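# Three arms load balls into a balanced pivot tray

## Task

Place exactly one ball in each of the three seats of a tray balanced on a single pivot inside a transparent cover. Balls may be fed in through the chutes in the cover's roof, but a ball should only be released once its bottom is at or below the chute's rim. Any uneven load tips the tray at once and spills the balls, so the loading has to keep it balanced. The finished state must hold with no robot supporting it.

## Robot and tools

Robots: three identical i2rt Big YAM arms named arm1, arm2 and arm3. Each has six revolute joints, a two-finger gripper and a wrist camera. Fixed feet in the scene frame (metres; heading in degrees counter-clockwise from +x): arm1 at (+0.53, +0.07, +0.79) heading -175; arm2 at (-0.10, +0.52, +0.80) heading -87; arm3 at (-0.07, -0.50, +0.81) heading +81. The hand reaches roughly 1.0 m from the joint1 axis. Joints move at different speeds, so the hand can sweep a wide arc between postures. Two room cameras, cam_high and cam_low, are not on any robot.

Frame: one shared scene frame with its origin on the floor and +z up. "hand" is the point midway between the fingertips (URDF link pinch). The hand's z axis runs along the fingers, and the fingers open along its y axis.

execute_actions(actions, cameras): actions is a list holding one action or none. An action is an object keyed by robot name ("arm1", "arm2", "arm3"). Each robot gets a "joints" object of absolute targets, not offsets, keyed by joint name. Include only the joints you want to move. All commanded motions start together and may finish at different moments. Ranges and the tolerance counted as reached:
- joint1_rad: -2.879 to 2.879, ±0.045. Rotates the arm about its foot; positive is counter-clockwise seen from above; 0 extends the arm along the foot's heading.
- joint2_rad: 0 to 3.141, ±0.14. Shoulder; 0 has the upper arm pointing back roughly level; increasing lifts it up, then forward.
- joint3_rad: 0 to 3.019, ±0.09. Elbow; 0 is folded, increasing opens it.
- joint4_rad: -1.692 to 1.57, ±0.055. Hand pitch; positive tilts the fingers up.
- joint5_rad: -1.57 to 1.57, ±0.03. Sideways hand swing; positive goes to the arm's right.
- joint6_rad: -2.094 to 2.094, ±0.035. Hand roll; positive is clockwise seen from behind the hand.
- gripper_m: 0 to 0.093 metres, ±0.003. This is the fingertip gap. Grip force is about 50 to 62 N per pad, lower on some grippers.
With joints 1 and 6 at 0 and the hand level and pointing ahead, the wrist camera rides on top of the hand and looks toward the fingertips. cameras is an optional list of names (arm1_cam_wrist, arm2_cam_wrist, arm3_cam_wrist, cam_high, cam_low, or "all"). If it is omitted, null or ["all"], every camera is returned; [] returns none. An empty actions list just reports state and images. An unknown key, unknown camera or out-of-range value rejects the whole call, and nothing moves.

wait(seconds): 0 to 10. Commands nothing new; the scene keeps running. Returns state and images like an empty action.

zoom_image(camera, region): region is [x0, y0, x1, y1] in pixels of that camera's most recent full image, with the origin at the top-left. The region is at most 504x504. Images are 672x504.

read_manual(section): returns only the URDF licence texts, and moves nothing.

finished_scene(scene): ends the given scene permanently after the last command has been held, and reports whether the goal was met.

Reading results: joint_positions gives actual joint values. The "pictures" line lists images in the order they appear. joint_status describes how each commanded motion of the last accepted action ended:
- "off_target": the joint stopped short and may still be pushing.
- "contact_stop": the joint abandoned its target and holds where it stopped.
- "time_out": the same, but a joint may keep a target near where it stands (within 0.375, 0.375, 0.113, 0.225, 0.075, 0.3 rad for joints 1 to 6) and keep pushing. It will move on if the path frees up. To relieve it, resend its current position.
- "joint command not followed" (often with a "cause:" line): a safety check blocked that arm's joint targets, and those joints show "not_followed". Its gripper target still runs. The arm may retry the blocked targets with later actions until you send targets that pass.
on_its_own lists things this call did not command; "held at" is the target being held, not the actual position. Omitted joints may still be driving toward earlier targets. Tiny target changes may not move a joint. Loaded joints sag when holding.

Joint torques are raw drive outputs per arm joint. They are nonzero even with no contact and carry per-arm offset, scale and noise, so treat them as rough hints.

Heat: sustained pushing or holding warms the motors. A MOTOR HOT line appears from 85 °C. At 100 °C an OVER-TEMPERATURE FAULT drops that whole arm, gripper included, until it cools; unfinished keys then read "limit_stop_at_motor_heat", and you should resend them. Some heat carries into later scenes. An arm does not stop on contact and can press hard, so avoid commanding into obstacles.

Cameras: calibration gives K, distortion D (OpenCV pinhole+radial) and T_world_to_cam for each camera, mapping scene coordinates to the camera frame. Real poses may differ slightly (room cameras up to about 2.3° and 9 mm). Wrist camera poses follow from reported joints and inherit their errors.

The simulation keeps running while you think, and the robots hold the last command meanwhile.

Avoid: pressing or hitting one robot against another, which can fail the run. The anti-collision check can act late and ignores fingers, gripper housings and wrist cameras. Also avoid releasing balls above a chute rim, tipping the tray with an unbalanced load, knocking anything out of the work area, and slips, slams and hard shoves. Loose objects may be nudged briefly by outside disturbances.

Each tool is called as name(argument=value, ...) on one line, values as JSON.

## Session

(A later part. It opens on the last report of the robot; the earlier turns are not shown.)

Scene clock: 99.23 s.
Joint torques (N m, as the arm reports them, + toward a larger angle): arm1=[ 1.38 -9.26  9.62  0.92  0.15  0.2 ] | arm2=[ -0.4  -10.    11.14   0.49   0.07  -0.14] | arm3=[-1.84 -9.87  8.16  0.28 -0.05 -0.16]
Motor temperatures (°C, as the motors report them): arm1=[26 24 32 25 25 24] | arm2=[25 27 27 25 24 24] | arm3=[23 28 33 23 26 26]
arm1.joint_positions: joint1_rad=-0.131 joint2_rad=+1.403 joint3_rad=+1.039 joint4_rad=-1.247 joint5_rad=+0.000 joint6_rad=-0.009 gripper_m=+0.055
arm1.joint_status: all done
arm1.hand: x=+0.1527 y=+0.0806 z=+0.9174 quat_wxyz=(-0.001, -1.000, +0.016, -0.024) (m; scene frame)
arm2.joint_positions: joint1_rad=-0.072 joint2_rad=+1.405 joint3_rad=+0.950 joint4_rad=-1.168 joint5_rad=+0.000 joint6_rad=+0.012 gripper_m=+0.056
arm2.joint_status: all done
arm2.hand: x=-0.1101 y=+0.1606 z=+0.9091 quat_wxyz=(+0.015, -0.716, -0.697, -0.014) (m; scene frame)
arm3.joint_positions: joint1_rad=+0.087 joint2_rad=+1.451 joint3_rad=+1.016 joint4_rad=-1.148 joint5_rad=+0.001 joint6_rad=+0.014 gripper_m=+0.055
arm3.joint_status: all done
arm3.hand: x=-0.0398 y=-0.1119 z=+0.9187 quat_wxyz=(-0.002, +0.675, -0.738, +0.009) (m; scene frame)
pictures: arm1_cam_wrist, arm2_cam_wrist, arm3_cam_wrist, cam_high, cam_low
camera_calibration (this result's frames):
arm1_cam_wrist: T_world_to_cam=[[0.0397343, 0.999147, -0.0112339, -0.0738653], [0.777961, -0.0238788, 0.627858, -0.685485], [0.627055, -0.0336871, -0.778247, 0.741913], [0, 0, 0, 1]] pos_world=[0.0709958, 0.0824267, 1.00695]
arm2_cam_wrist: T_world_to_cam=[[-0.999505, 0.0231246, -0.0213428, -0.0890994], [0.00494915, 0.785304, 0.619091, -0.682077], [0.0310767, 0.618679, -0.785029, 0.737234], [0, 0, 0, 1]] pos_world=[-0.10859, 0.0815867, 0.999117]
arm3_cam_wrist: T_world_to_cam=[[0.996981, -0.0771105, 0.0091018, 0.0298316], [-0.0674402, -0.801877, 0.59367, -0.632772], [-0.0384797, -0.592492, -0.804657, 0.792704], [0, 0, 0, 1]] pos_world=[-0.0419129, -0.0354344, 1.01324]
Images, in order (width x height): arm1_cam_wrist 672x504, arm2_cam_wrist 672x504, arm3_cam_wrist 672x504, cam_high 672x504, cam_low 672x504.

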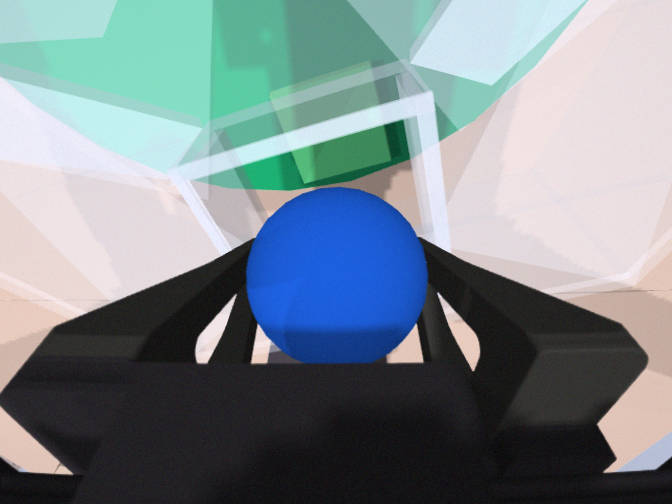

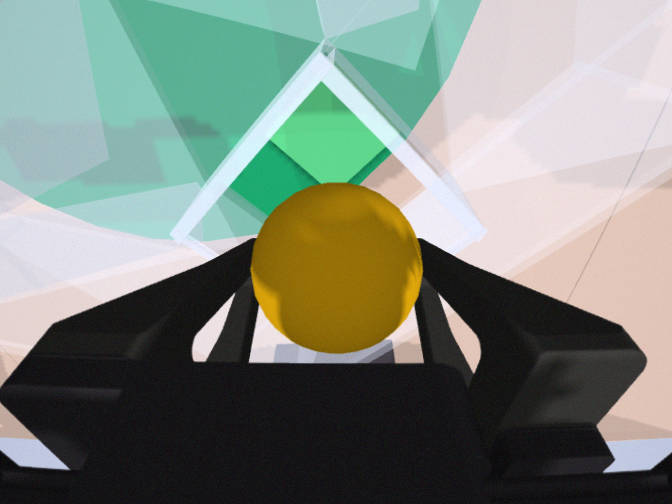

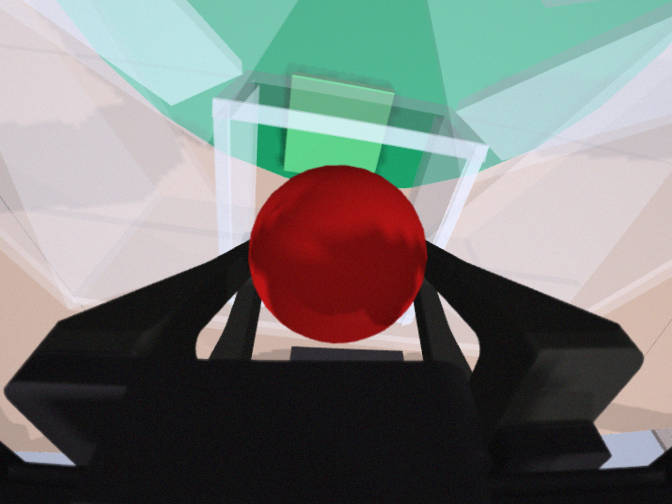

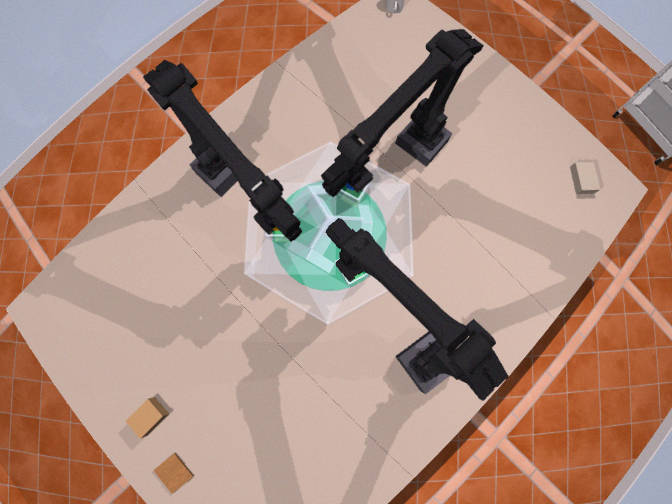

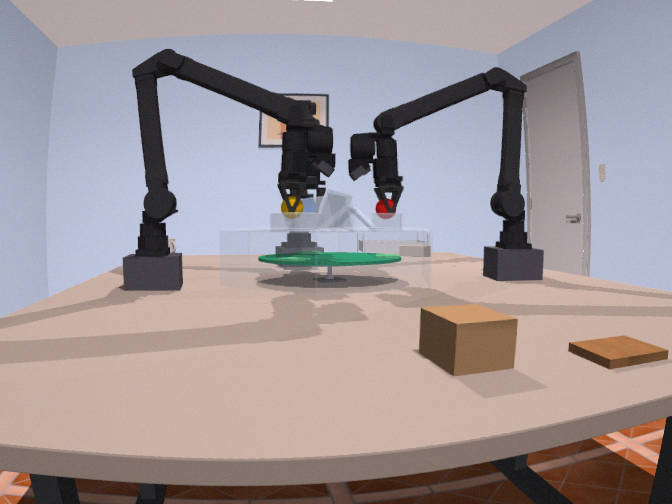

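execute_actions(actions=[{"arm1":{"joints":{"gripper_m":0.075}},"arm2":{"joints":{"gripper_m":0.075}},"arm3":{"joints":{"gripper_m":0.075}}}], cameras=[])

wait(seconds=2)

Scene clock: 110.70 s.
Joint torques (N m, as the arm reports them, + toward a larger angle): arm1=[ 0.77 -9.06  9.59  0.96  0.51  0.19] | arm2=[-0.38 -9.85 11.12  0.57  0.07 -0.14] | arm3=[-1.97 -9.93  8.39  0.47  0.32 -0.2 ]
Motor temperatures (°C, as the motors report them): arm1=[26 24 32 25 25 24] | arm2=[25 27 27 25 24 24] | arm3=[23 28 32 23 26 26]
arm1.joint_positions: joint1_rad=-0.122 joint2_rad=+1.401 joint3_rad=+1.039 joint4_rad=-1.247 joint5_rad=-0.011 joint6_rad=-0.008 gripper_m=+0.075
arm1.joint_status: all done
arm1.hand: x=+0.1526 y=+0.0754 z=+0.9181 quat_wxyz=(-0.006, -1.000, +0.012, -0.023) (m; scene frame)
arm2.joint_positions: joint1_rad=-0.072 joint2_rad=+1.405 joint3_rad=+0.950 joint4_rad=-1.168 joint5_rad=+0.000 joint6_rad=+0.012 gripper_m=+0.075
arm2.joint_status: all done
arm2.hand: x=-0.1101 y=+0.1606 z=+0.9091 quat_wxyz=(+0.015, -0.716, -0.697, -0.014) (m; scene frame)
arm3.joint_positions: joint1_rad=+0.089 joint2_rad=+1.449 joint3_rad=+1.016 joint4_rad=-1.147 joint5_rad=-0.009 joint6_rad=+0.019 gripper_m=+0.069
arm3.joint_status: gripper_m off_target (ended at +0.069, target +0.075)
arm3.hand: x=-0.0421 y=-0.1114 z=+0.9193 quat_wxyz=(+0.001, +0.674, -0.739, +0.004) (m; scene frame)
pictures: none
No camera images: the call's "cameras" was empty. Leave "cameras" out to get every camera's image.

Scene clock: 112.70 s.
Joint torques (N m, as the arm reports them, + toward a larger angle): arm1=[ 0.67 -9.07  9.58  0.95  0.52  0.2 ] | arm2=[-0.39 -9.87 11.17  0.57  0.07 -0.14] | arm3=[-1.96 -9.99  8.38  0.59  0.32 -0.21]
Motor temperatures (°C, as the motors report them): arm1=[26 24 32 25 25 24] | arm2=[25 27 27 25 24 24] | arm3=[23 28 32 23 26 26]
arm1.joint_positions: joint1_rad=-0.122 joint2_rad=+1.401 joint3_rad=+1.039 joint4_rad=-1.247 joint5_rad=-0.011 joint6_rad=-0.008 gripper_m=+0.075
arm1.joint_status: all done
arm1.hand: x=+0.1526 y=+0.0754 z=+0.9181 quat_wxyz=(-0.006, -1.000, +0.012, -0.023) (m; scene frame)
arm2.joint_positions: joint1_rad=-0.072 joint2_rad=+1.405 joint3_rad=+0.950 joint4_rad=-1.168 joint5_rad=+0.000 joint6_rad=+0.012 gripper_m=+0.075
arm2.joint_status: all done
arm2.hand: x=-0.1101 y=+0.1606 z=+0.9091 quat_wxyz=(+0.015, -0.716, -0.697, -0.014) (m; scene frame)
arm3.joint_positions: joint1_rad=+0.089 joint2_rad=+1.449 joint3_rad=+1.016 joint4_rad=-1.147 joint5_rad=-0.009 joint6_rad=+0.019 gripper_m=+0.069
arm3.joint_status: gripper_m off_target (ended at +0.069, target +0.075)
arm3.hand: x=-0.0421 y=-0.1114 z=+0.9193 quat_wxyz=(+0.001, +0.674, -0.739, +0.004) (m; scene frame)
wait: 2.00 s; at rest by 0.27 s
pictures: arm1_cam_wrist, arm2_cam_wrist, arm3_cam_wrist, cam_high, cam_low
camera_calibration (this result's frames):
arm1_cam_wrist: T_world_to_cam=[[0.0318022, 0.999262, -0.0215543, -0.0580019], [0.779525, -0.0113001, 0.62627, -0.685625], [0.625564, -0.0367189, -0.779309, 0.743811], [0, 0, 0, 1]] pos_world=[0.071005, 0.0775233, 1.00779]
arm2_cam_wrist: T_world_to_cam=[[-0.999505, 0.0231246, -0.0213428, -0.0890994], [0.00494915, 0.785304, 0.619091, -0.682077], [0.0310767, 0.618679, -0.785029, 0.737234], [0, 0, 0, 1]] pos_world=[-0.10859, 0.0815867, 0.999117]
arm3_cam_wrist: T_world_to_cam=[[0.996747, -0.0805822, -0.00117295, 0.0412471], [-0.0642968, -0.803914, 0.59126, -0.63081], [-0.048588, -0.589261, -0.80648, 0.795056], [0, 0, 0, 1]] pos_world=[-0.0430418, -0.0352973, 1.01422]
Images, in order (width x height): arm1_cam_wrist 672x504, arm2_cam_wrist 672x504, arm3_cam_wrist 672x504, cam_high 672x504, cam_low 672x504.

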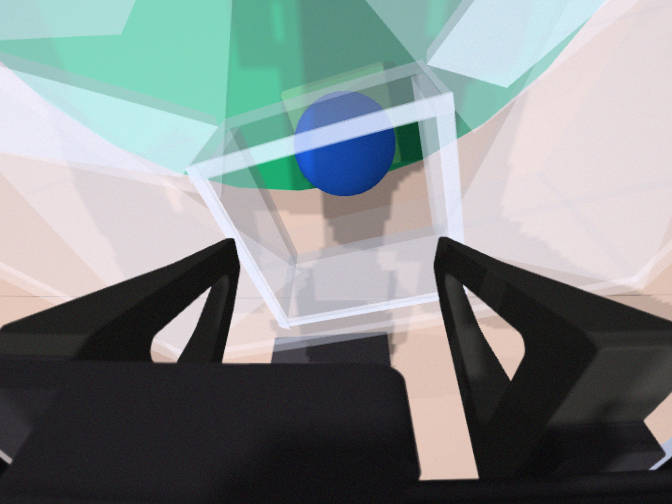

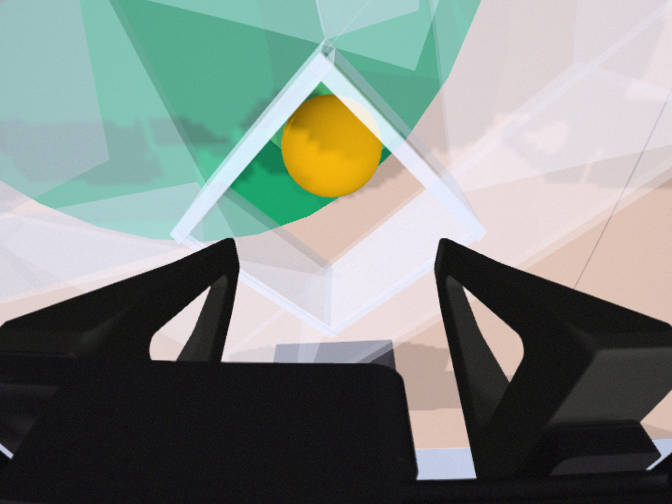

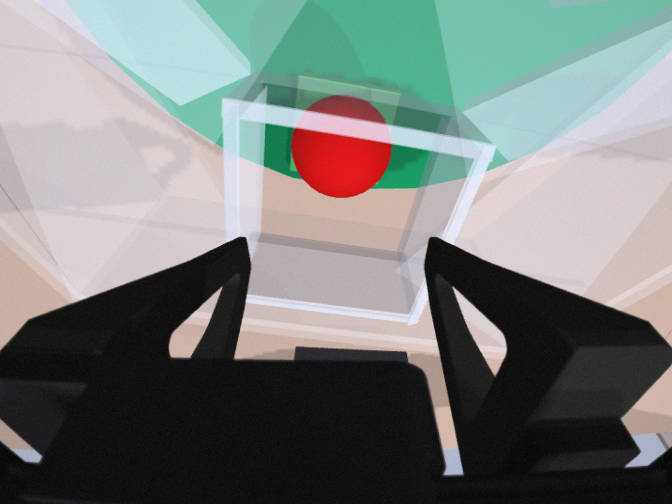

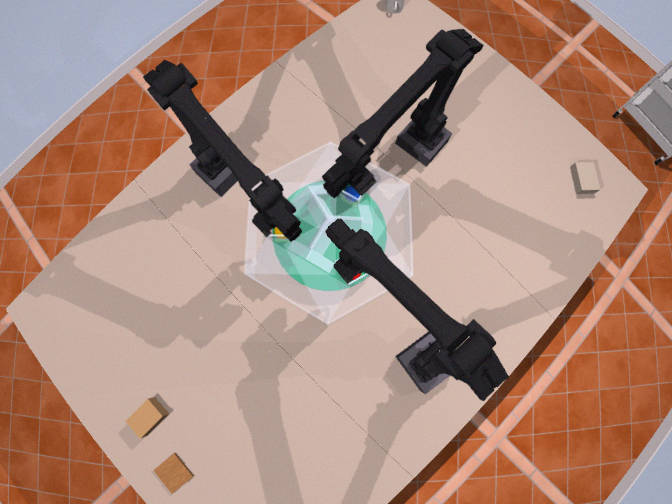

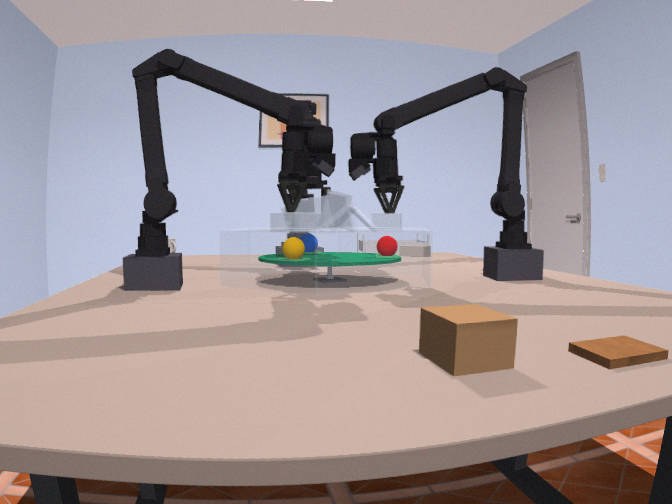

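execute_actions(actions=[{"arm1":{"joints":{"gripper_m":0.06,"joint2_rad":1.3}},"arm2":{"joints":{"joint2_rad":1.3}},"arm3":{"joints":{"gripper_m":0.06,"joint2_rad":1.33}}}], cameras=[])

finished_scene(scene=1)

Scene clock: 117.17 s.
Joint torques (N m, as the arm reports them, + toward a larger angle): arm1=[ 0.61 -8.3  10.15  1.12  0.31  0.19] | arm2=[-0.41 -8.76 11.6   0.82  0.07 -0.14] | arm3=[-1.47 -7.46  9.11  0.73  0.15 -0.14]
Motor temperatures (°C, as the motors report them): arm1=[26 24 32 25 25 24] | arm2=[25 27 27 25 24 24] | arm3=[23 28 32 23 26 26]
arm1.joint_positions: joint1_rad=-0.121 joint2_rad=+1.295 joint3_rad=+1.039 joint4_rad=-1.246 joint5_rad=-0.005 joint6_rad=-0.008 gripper_m=+0.060
arm1.joint_status: all done
arm1.hand: x=+0.1544 y=+0.0761 z=+0.9552 quat_wxyz=(-0.002, -0.999, +0.011, +0.030) (m; scene frame)
arm2.joint_positions: joint1_rad=-0.072 joint2_rad=+1.300 joint3_rad=+0.950 joint4_rad=-1.168 joint5_rad=+0.000 joint6_rad=+0.012 gripper_m=+0.075
arm2.joint_status: all done
arm2.hand: x=-0.1101 y=+0.1598 z=+0.9444 quat_wxyz=(-0.022, -0.716, -0.697, +0.023) (m; scene frame)
arm3.joint_positions: joint1_rad=+0.089 joint2_rad=+1.322 joint3_rad=+1.016 joint4_rad=-1.147 joint5_rad=-0.003 joint6_rad=+0.016 gripper_m=+0.060
arm3.joint_status: all done
arm3.hand: x=-0.0417 y=-0.1117 z=+0.9660 quat_wxyz=(-0.048, +0.674, -0.736, -0.038) (m; scene frame)
pictures: none
No camera images: the call's "cameras" was empty. Leave "cameras" out to get every camera's image.

The scene is finished: the task was done.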